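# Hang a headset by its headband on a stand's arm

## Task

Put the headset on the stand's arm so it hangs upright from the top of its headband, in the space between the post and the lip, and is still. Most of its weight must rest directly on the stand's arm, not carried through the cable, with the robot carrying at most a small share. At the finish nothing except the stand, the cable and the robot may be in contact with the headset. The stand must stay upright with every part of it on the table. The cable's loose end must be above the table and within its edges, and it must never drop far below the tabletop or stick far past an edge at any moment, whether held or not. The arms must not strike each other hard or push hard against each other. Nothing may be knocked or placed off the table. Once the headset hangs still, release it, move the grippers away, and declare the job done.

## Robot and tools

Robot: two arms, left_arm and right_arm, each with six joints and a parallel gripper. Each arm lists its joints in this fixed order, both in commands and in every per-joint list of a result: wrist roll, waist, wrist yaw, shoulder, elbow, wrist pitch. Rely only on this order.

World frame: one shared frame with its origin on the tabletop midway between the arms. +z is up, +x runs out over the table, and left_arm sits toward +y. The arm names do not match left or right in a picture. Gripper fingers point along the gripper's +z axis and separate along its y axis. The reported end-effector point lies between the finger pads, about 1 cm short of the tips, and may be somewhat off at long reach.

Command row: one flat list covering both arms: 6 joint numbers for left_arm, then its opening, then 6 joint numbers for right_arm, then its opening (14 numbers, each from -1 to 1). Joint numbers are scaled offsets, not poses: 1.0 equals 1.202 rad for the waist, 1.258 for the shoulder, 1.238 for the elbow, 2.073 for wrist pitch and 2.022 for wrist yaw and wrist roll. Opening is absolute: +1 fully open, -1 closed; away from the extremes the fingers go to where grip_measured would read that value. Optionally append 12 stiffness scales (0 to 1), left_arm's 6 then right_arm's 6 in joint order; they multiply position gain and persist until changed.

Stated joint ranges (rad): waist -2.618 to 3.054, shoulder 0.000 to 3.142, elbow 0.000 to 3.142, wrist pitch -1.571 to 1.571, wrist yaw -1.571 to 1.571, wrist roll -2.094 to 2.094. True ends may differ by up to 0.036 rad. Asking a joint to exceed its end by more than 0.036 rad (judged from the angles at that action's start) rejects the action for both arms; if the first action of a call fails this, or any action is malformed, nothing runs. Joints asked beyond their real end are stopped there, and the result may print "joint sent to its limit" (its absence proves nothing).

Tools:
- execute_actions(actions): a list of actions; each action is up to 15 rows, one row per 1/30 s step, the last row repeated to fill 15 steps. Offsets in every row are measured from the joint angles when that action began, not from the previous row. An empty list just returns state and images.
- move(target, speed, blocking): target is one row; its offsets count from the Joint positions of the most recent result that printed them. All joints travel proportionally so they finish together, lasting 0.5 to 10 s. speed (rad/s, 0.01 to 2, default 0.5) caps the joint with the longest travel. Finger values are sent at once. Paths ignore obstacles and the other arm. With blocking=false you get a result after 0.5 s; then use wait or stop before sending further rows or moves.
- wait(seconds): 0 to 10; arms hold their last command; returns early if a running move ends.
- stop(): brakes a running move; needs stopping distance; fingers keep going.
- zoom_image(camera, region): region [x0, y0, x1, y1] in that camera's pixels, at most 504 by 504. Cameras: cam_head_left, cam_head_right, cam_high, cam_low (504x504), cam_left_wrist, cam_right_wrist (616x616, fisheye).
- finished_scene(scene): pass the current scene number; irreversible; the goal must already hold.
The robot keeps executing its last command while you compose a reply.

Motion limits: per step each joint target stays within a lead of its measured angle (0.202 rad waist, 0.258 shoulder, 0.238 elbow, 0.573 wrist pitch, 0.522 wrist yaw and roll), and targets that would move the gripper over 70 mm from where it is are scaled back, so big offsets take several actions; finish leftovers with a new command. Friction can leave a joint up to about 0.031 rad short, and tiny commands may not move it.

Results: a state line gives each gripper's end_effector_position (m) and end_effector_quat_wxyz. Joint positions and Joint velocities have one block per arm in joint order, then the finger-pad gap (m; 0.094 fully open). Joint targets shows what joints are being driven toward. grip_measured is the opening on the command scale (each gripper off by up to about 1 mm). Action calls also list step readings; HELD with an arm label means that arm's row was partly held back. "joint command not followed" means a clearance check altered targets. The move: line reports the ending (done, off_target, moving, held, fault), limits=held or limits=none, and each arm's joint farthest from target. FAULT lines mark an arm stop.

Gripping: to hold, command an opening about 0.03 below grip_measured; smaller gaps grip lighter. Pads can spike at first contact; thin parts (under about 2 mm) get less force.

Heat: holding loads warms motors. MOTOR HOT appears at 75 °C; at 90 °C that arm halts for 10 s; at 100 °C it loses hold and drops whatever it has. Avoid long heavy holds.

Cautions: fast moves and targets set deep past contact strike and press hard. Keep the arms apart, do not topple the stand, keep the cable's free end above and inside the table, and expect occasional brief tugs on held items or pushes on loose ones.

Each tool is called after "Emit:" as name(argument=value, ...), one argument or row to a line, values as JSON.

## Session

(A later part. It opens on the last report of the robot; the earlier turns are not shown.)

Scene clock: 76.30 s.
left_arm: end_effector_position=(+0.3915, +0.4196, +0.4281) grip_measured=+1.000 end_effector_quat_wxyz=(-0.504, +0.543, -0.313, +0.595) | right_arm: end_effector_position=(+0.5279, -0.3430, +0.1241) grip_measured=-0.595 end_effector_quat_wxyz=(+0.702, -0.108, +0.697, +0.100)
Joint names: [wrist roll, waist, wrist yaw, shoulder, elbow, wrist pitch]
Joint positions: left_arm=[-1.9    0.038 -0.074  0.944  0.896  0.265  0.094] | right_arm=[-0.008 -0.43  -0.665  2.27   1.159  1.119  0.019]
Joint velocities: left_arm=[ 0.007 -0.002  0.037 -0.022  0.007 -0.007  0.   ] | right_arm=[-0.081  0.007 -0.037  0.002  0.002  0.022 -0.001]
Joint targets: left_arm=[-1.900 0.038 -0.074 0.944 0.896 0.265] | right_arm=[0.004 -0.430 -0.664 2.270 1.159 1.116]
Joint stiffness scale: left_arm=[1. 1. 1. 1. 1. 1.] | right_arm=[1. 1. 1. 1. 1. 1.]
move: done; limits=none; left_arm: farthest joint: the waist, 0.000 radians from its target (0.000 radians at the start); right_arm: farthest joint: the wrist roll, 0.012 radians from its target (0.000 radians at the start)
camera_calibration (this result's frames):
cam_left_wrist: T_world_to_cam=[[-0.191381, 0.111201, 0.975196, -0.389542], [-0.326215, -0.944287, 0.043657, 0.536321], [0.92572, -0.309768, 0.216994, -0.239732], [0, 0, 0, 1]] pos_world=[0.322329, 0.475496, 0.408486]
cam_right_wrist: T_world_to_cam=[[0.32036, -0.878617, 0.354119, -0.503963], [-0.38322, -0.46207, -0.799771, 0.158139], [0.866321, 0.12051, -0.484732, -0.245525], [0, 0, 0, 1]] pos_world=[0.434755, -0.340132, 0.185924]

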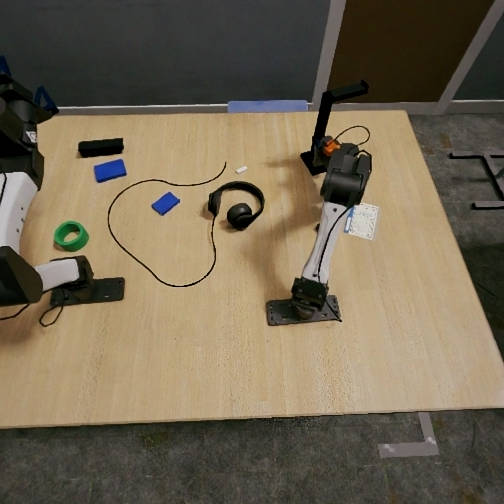

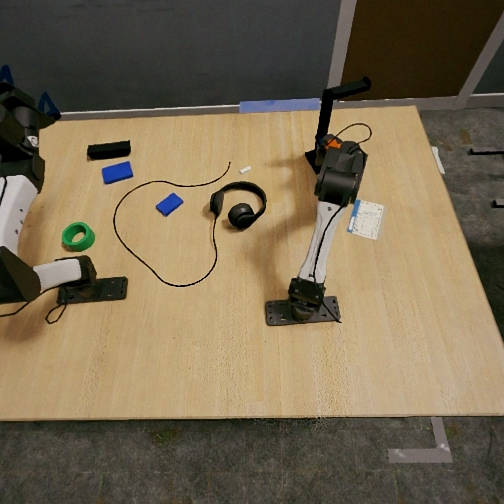

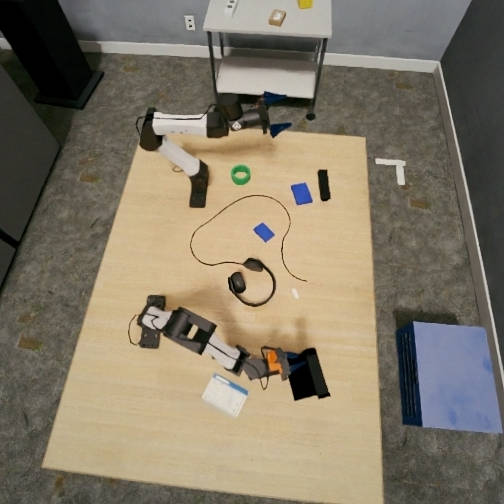

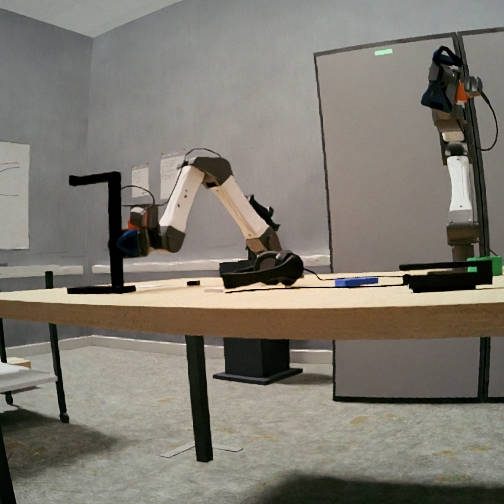

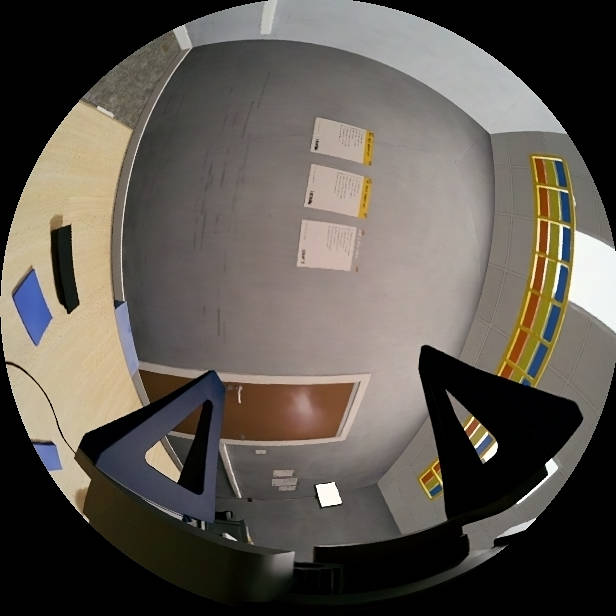

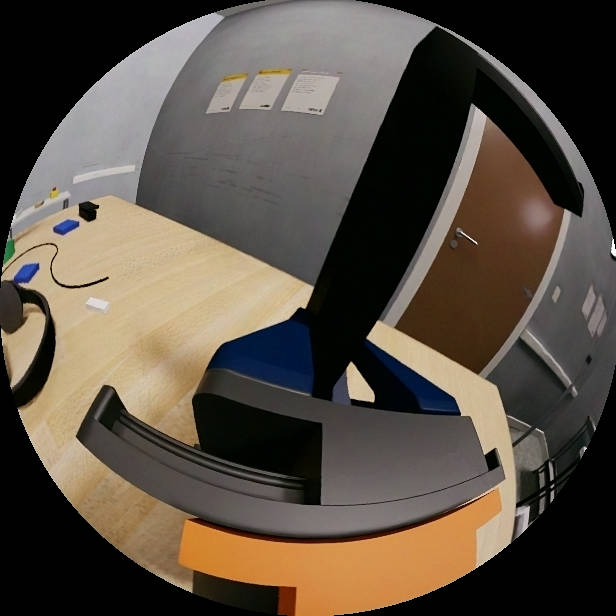

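Emit:
move(
  target=[0,0,0,0,0,0,1,0,0,0,-0.055,0.02,0.02,-1],
  speed=0.15,
)

Scene clock: 90.53 s.
left_arm: end_effector_position=(+0.3915, +0.4196, +0.4281) grip_measured=+1.000 end_effector_quat_wxyz=(-0.504, +0.543, -0.313, +0.595) | right_arm: end_effector_position=(+0.5277, -0.3429, +0.1282) grip_measured=-0.595 end_effector_quat_wxyz=(+0.698, -0.107, +0.701, +0.101)
Joint names: [wrist roll, waist, wrist yaw, shoulder, elbow, wrist pitch]
Joint positions: left_arm=[-1.9    0.038 -0.074  0.944  0.896  0.265  0.094] | right_arm=[-0.011 -0.43  -0.665  2.25   1.159  1.085  0.019]
Joint velocities: left_arm=[-0.037 -0.007 -0.066 -0.017  0.012 -0.081  0.   ] | right_arm=[ 0.022 -0.002 -0.007 -0.007 -0.002 -0.037 -0.   ]
Joint targets: left_arm=[-1.900 0.038 -0.074 0.944 0.896 0.265] | right_arm=[-0.008 -0.430 -0.665 2.201 1.184 1.160]
Joint stiffness scale: left_arm=[1. 1. 1. 1. 1. 1.] | right_arm=[1. 1. 1. 1. 1. 1.]
move: off_target (right_arm); limits=none; left_arm: farthest joint: the waist, 0.000 radians from its target (0.000 radians at the start); right_arm: farthest joint: the wrist pitch, 0.076 radians from its target (0.042 radians at the start)
camera_calibration (this result's frames):
cam_left_wrist: T_world_to_cam=[[-0.191381, 0.111201, 0.975196, -0.389542], [-0.326215, -0.944287, 0.043657, 0.536321], [0.92572, -0.309768, 0.216994, -0.239732], [0, 0, 0, 1]] pos_world=[0.322329, 0.475496, 0.408486]
cam_right_wrist: T_world_to_cam=[[0.324496, -0.879542, 0.348006, -0.506956], [-0.392625, -0.459969, -0.796413, 0.166583], [0.860551, 0.121797, -0.494588, -0.238617], [0, 0, 0, 1]] pos_world=[0.435252, -0.340203, 0.191076]

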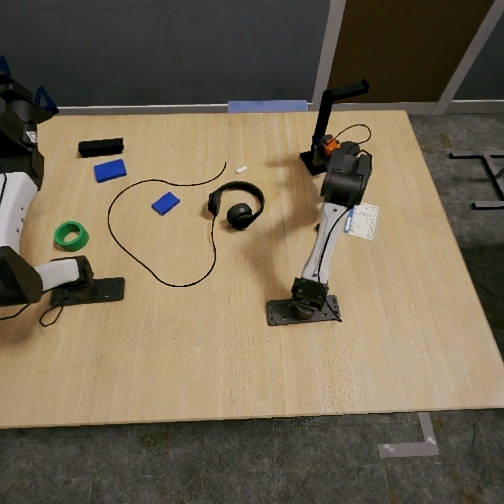

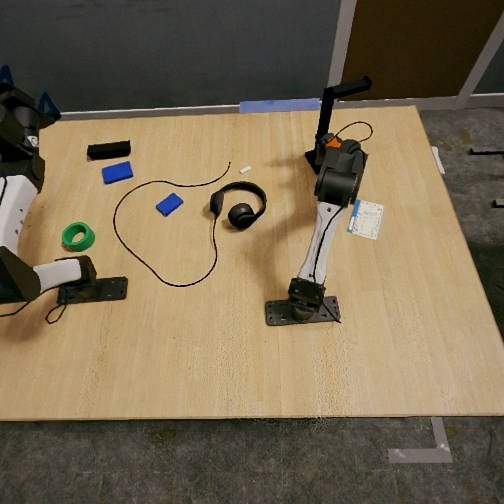

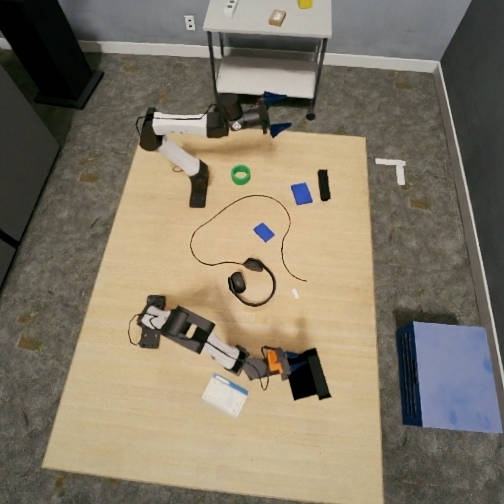

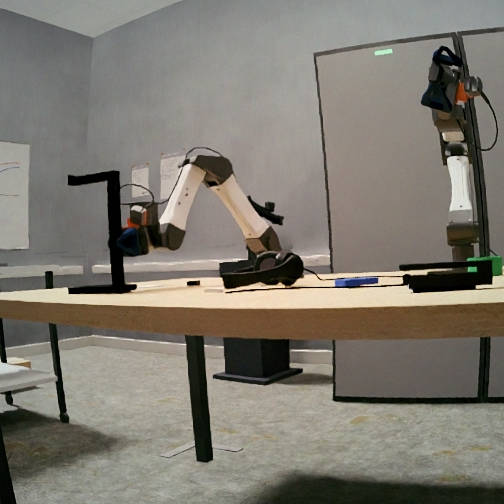

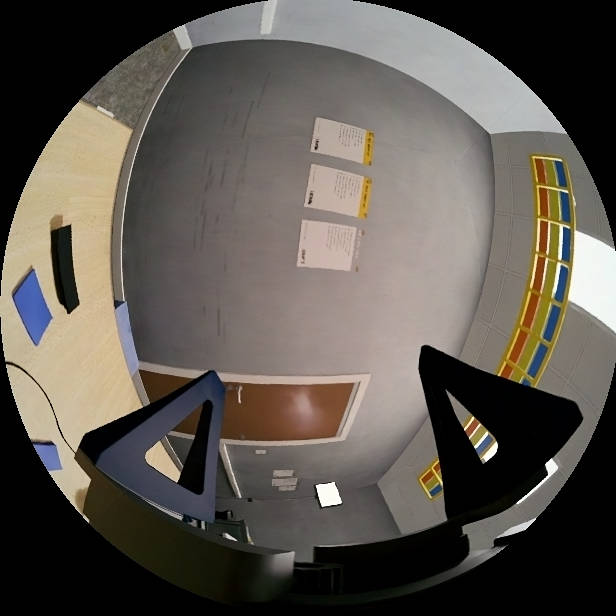

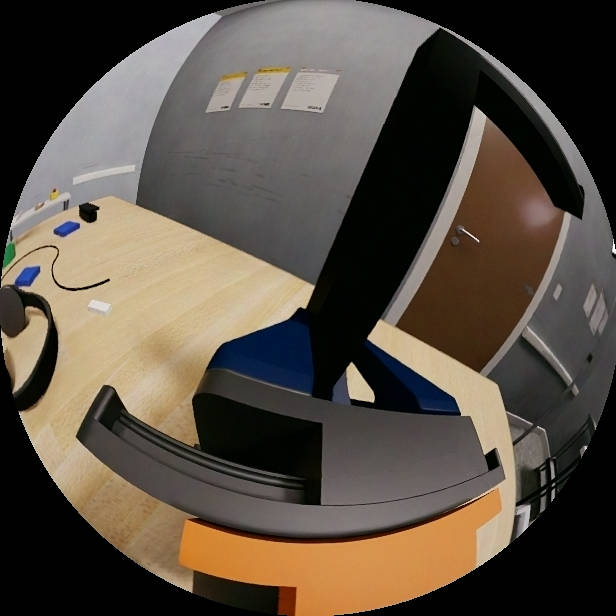

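Emit:
move(
  target=[0,0,0,0,0,0,1,0,0.28,0.5,0.052,0.255,-0.012,-1],
  speed=0.35,
)

Scene clock: 101.47 s.
left_arm: end_effector_position=(+0.3915, +0.4196, +0.4281) grip_measured=+1.000 end_effector_quat_wxyz=(-0.504, +0.543, -0.313, +0.595) | right_arm: end_effector_position=(+0.5991, -0.3227, +0.1500) grip_measured=-0.595 end_effector_quat_wxyz=(+0.703, +0.134, +0.685, -0.133)
Joint names: [wrist roll, waist, wrist yaw, shoulder, elbow, wrist pitch]
Joint positions: left_arm=[-1.9    0.038 -0.074  0.944  0.896  0.265  0.094] | right_arm=[-0.003 -0.102  0.338  2.343  1.421  0.948  0.019]
Joint velocities: left_arm=[-0.007 -0.002  0.007 -0.012 -0.012  0.066  0.   ] | right_arm=[ 0.037  0.012  0.007  0.022 -0.022  0.022  0.   ]
Joint targets: left_arm=[-1.900 0.038 -0.074 0.944 0.896 0.265] | right_arm=[-0.011 -0.093 0.346 2.315 1.475 1.060]
Joint stiffness scale: left_arm=[1. 1. 1. 1. 1. 1.] | right_arm=[1. 1. 1. 1. 1. 1.]
move: off_target (right_arm); limits=none; left_arm: farthest joint: the waist, 0.000 radians from its target (0.000 radians at the start); right_arm: farthest joint: the wrist pitch, 0.112 radians from its target (0.025 radians at the start)
camera_calibration (this result's frames):
cam_left_wrist: T_world_to_cam=[[-0.191381, 0.111201, 0.975196, -0.389542], [-0.326215, -0.944287, 0.043657, 0.536321], [0.92572, -0.309768, 0.216994, -0.239732], [0, 0, 0, 1]] pos_world=[0.322329, 0.475496, 0.408486]
cam_right_wrist: T_world_to_cam=[[-0.307878, -0.88958, 0.33743, -0.142711], [-0.567984, -0.112675, -0.815291, 0.441279], [0.763286, -0.442665, -0.470577, -0.419238], [0, 0, 0, 1]] pos_world=[0.526701, -0.262814, 0.210642]

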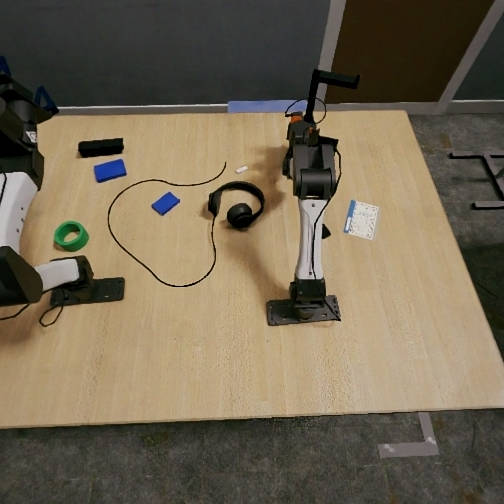

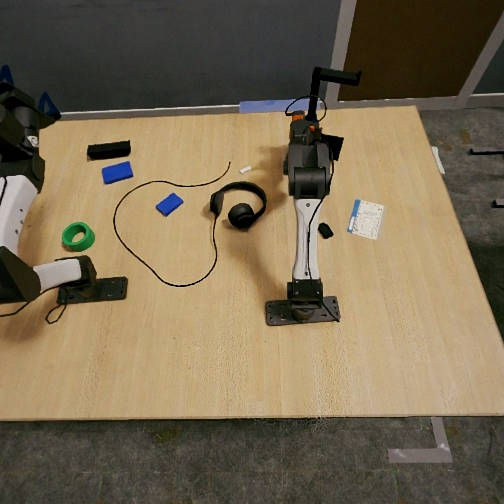

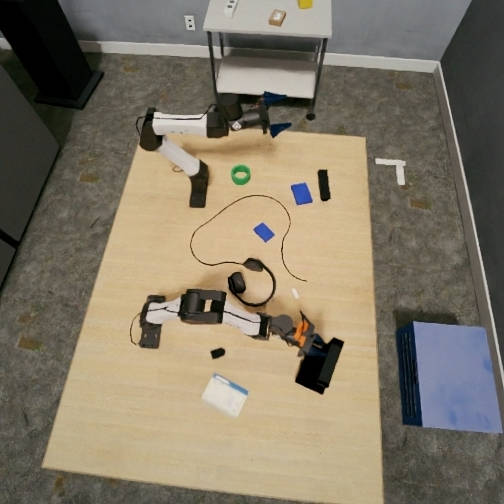

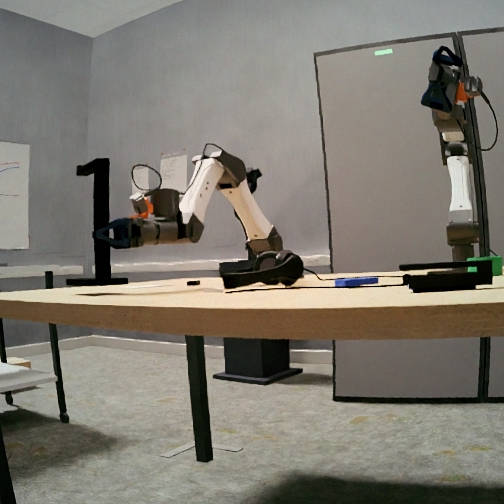

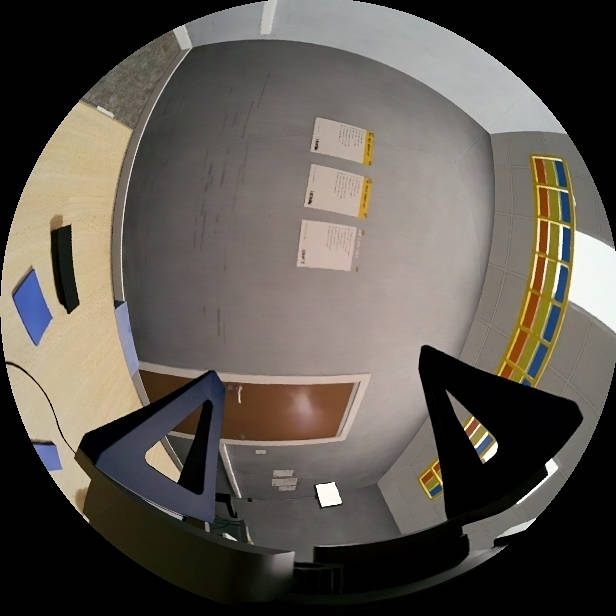

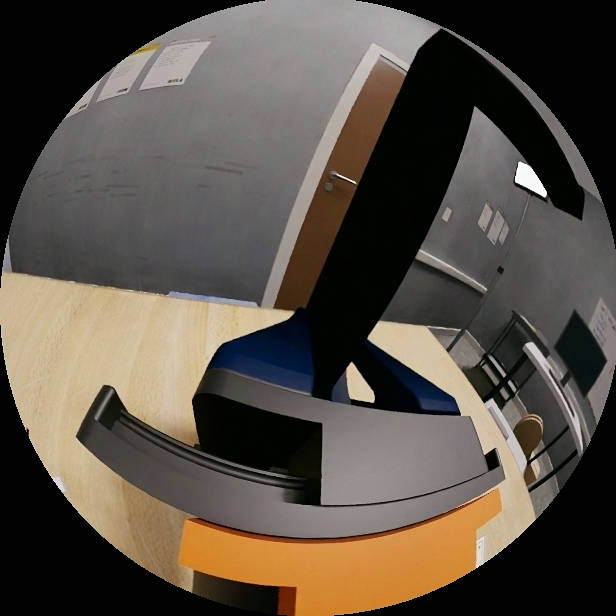

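Emit:
move(
  target=[0,0,0,0,0,0,1,0,0.26,0.575,0.115,0.258,-0.04,-1],
  speed=0.4,
)

Scene clock: 111.73 s.
left_arm: end_effector_position=(+0.3915, +0.4196, +0.4281) grip_measured=+1.000 end_effector_quat_wxyz=(-0.504, +0.543, -0.313, +0.595) | right_arm: end_effector_position=(+0.5244, -0.2666, +0.1346) grip_measured=-0.595 end_effector_quat_wxyz=(+0.585, +0.418, +0.570, -0.398)
Joint names: [wrist roll, waist, wrist yaw, shoulder, elbow, wrist pitch]
Joint positions: left_arm=[-1.9    0.038 -0.074  0.944  0.896  0.265  0.094] | right_arm=[0.013 0.202 1.492 2.509 1.695 0.837 0.019]
Joint velocities: left_arm=[ 0.022 -0.002 -0.037  0.002  0.017  0.007  0.   ] | right_arm=[-0.037  0.002 -0.066 -0.007  0.017 -0.066 -0.001]
Joint targets: left_arm=[-1.900 0.038 -0.074 0.944 0.895 0.265] | right_arm=[-0.003 0.210 1.501 2.487 1.741 0.865]
Joint stiffness scale: left_arm=[1. 1. 1. 1. 1. 1.] | right_arm=[1. 1. 1. 1. 1. 1.]
move: off_target (right_arm); limits=none; left_arm: farthest joint: the waist, 0.000 radians from its target (0.000 radians at the start); right_arm: farthest joint: the elbow, 0.045 radians from its target (0.319 radians at the start)
camera_calibration (this result's frames):
cam_left_wrist: T_world_to_cam=[[-0.191381, 0.111201, 0.975196, -0.389542], [-0.326215, -0.944287, 0.043657, 0.536321], [0.92572, -0.309768, 0.216994, -0.239732], [0, 0, 0, 1]] pos_world=[0.322329, 0.475496, 0.408486]
cam_right_wrist: T_world_to_cam=[[-0.877898, -0.366592, 0.308067, 0.331644], [-0.443111, 0.378063, -0.812848, 0.457637], [0.181515, -0.850105, -0.494341, -0.145015], [0, 0, 0, 1]] pos_world=[0.520256, -0.174716, 0.198133]

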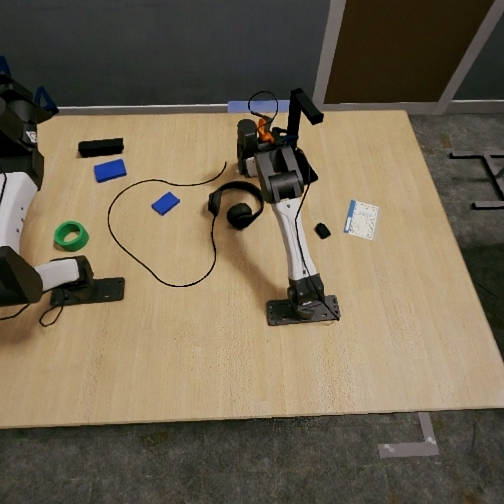

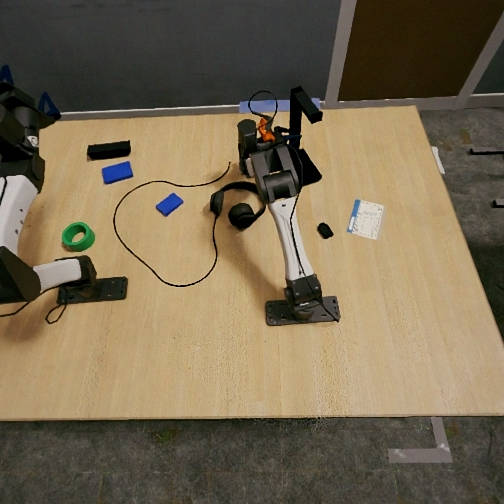

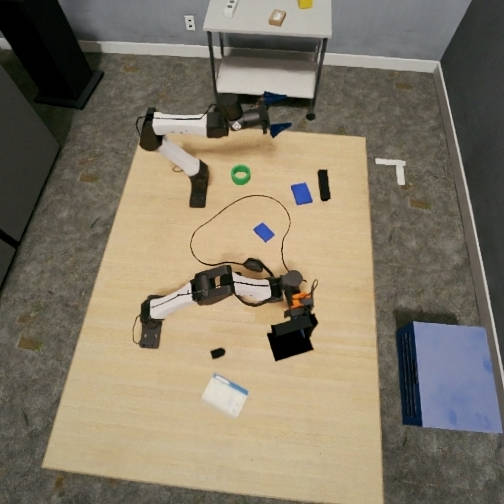

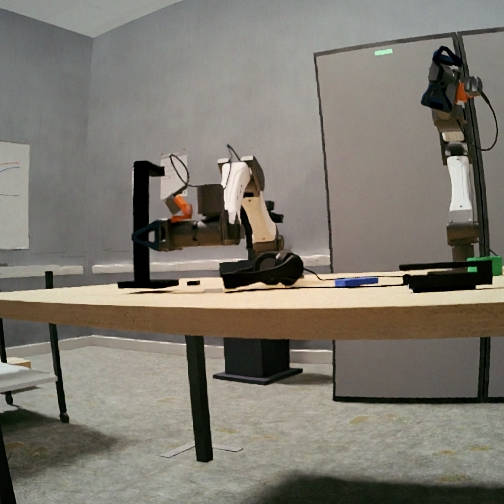

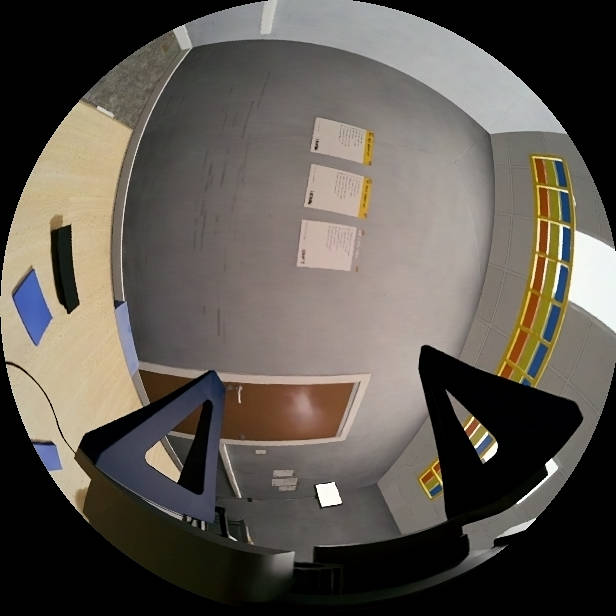

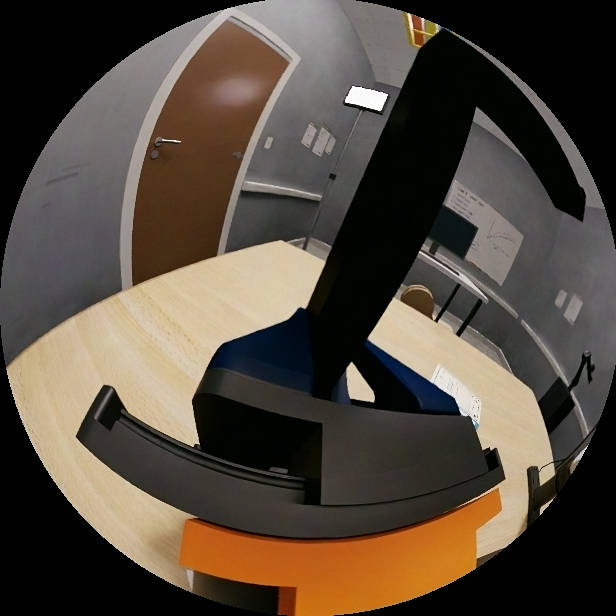

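Lower ~1 cm, release, withdraw.

Emit:
move(
  target=[0,0,0,0,0,0,1,0,0,0,0.012,0.01,0.012,-1],
  speed=0.05,
)

Scene clock: 124.60 s.
left_arm: end_effector_position=(+0.3915, +0.4196, +0.4281) grip_measured=+1.000 end_effector_quat_wxyz=(-0.504, +0.543, -0.313, +0.595) | right_arm: end_effector_position=(+0.5246, -0.2666, +0.1234) grip_measured=-0.595 end_effector_quat_wxyz=(+0.582, +0.414, +0.573, -0.402)
Joint names: [wrist roll, waist, wrist yaw, shoulder, elbow, wrist pitch]
Joint positions: left_arm=[-1.9    0.038 -0.074  0.944  0.896  0.265  0.094] | right_arm=[0.023 0.202 1.493 2.531 1.695 0.835 0.019]
Joint velocities: left_arm=[ 0.022 -0.017  0.081 -0.007 -0.002  0.051  0.   ] | right_arm=[-0.081  0.002 -0.037 -0.007 -0.012  0.007  0.   ]
Joint targets: left_arm=[-1.900 0.038 -0.074 0.944 0.896 0.265] | right_arm=[0.012 0.202 1.492 2.525 1.708 0.862]
Joint stiffness scale: left_arm=[1. 1. 1. 1. 1. 1.] | right_arm=[1. 1. 1. 1. 1. 1.]
move: off_target (right_arm); limits=none; left_arm: farthest joint: the waist, 0.000 radians from its target (0.000 radians at the start); right_arm: farthest joint: the wrist pitch, 0.027 radians from its target (0.025 radians at the start)
camera_calibration (this result's frames):
cam_left_wrist: T_world_to_cam=[[-0.191381, 0.111201, 0.975196, -0.389542], [-0.326215, -0.944287, 0.043657, 0.536321], [0.92572, -0.309768, 0.216994, -0.239732], [0, 0, 0, 1]] pos_world=[0.322329, 0.475496, 0.408486]
cam_right_wrist: T_world_to_cam=[[-0.873811, -0.365016, 0.321275, 0.331925], [-0.454061, 0.376043, -0.807725, 0.453194], [0.174019, -0.851678, -0.49433, -0.147031], [0, 0, 0, 1]] pos_world=[0.521403, -0.174486, 0.186735]

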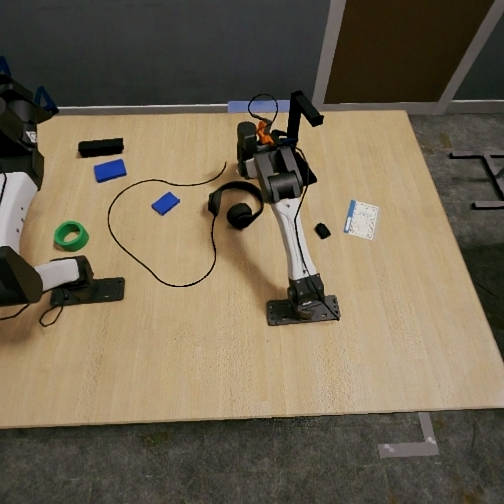

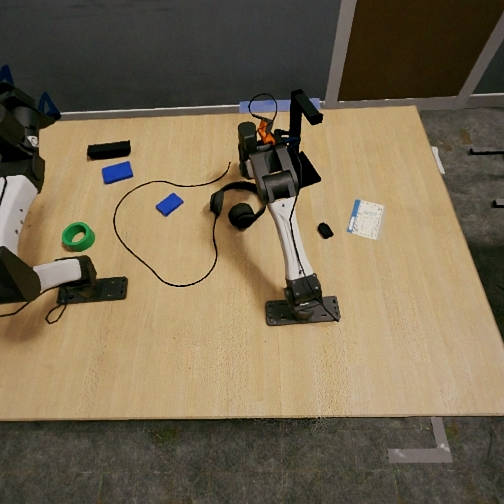

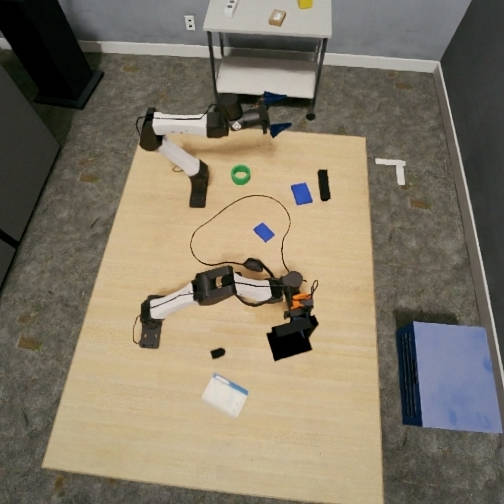

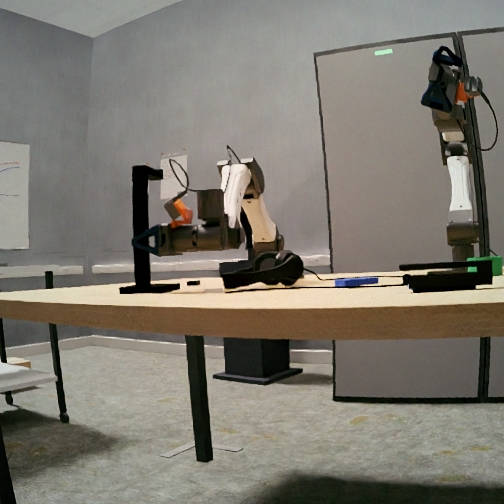

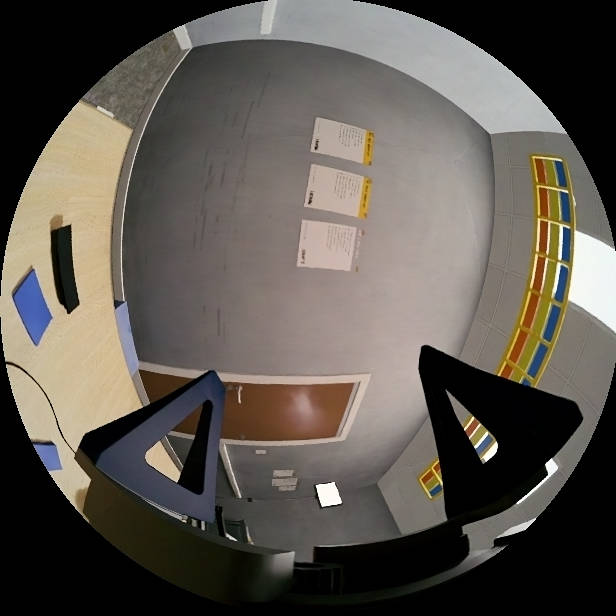

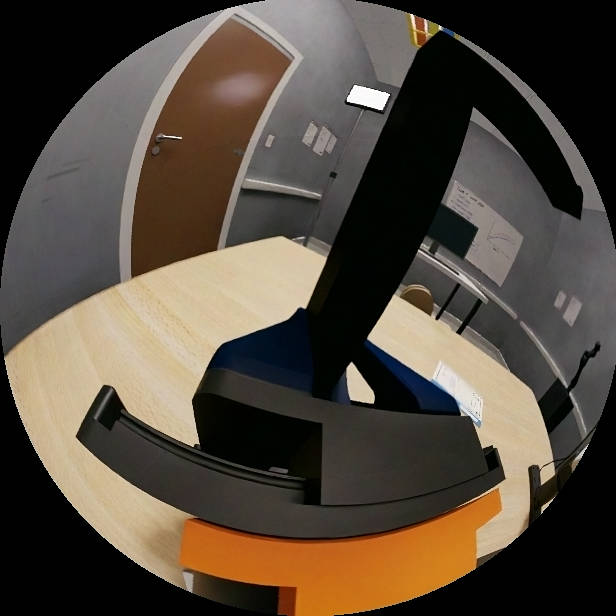

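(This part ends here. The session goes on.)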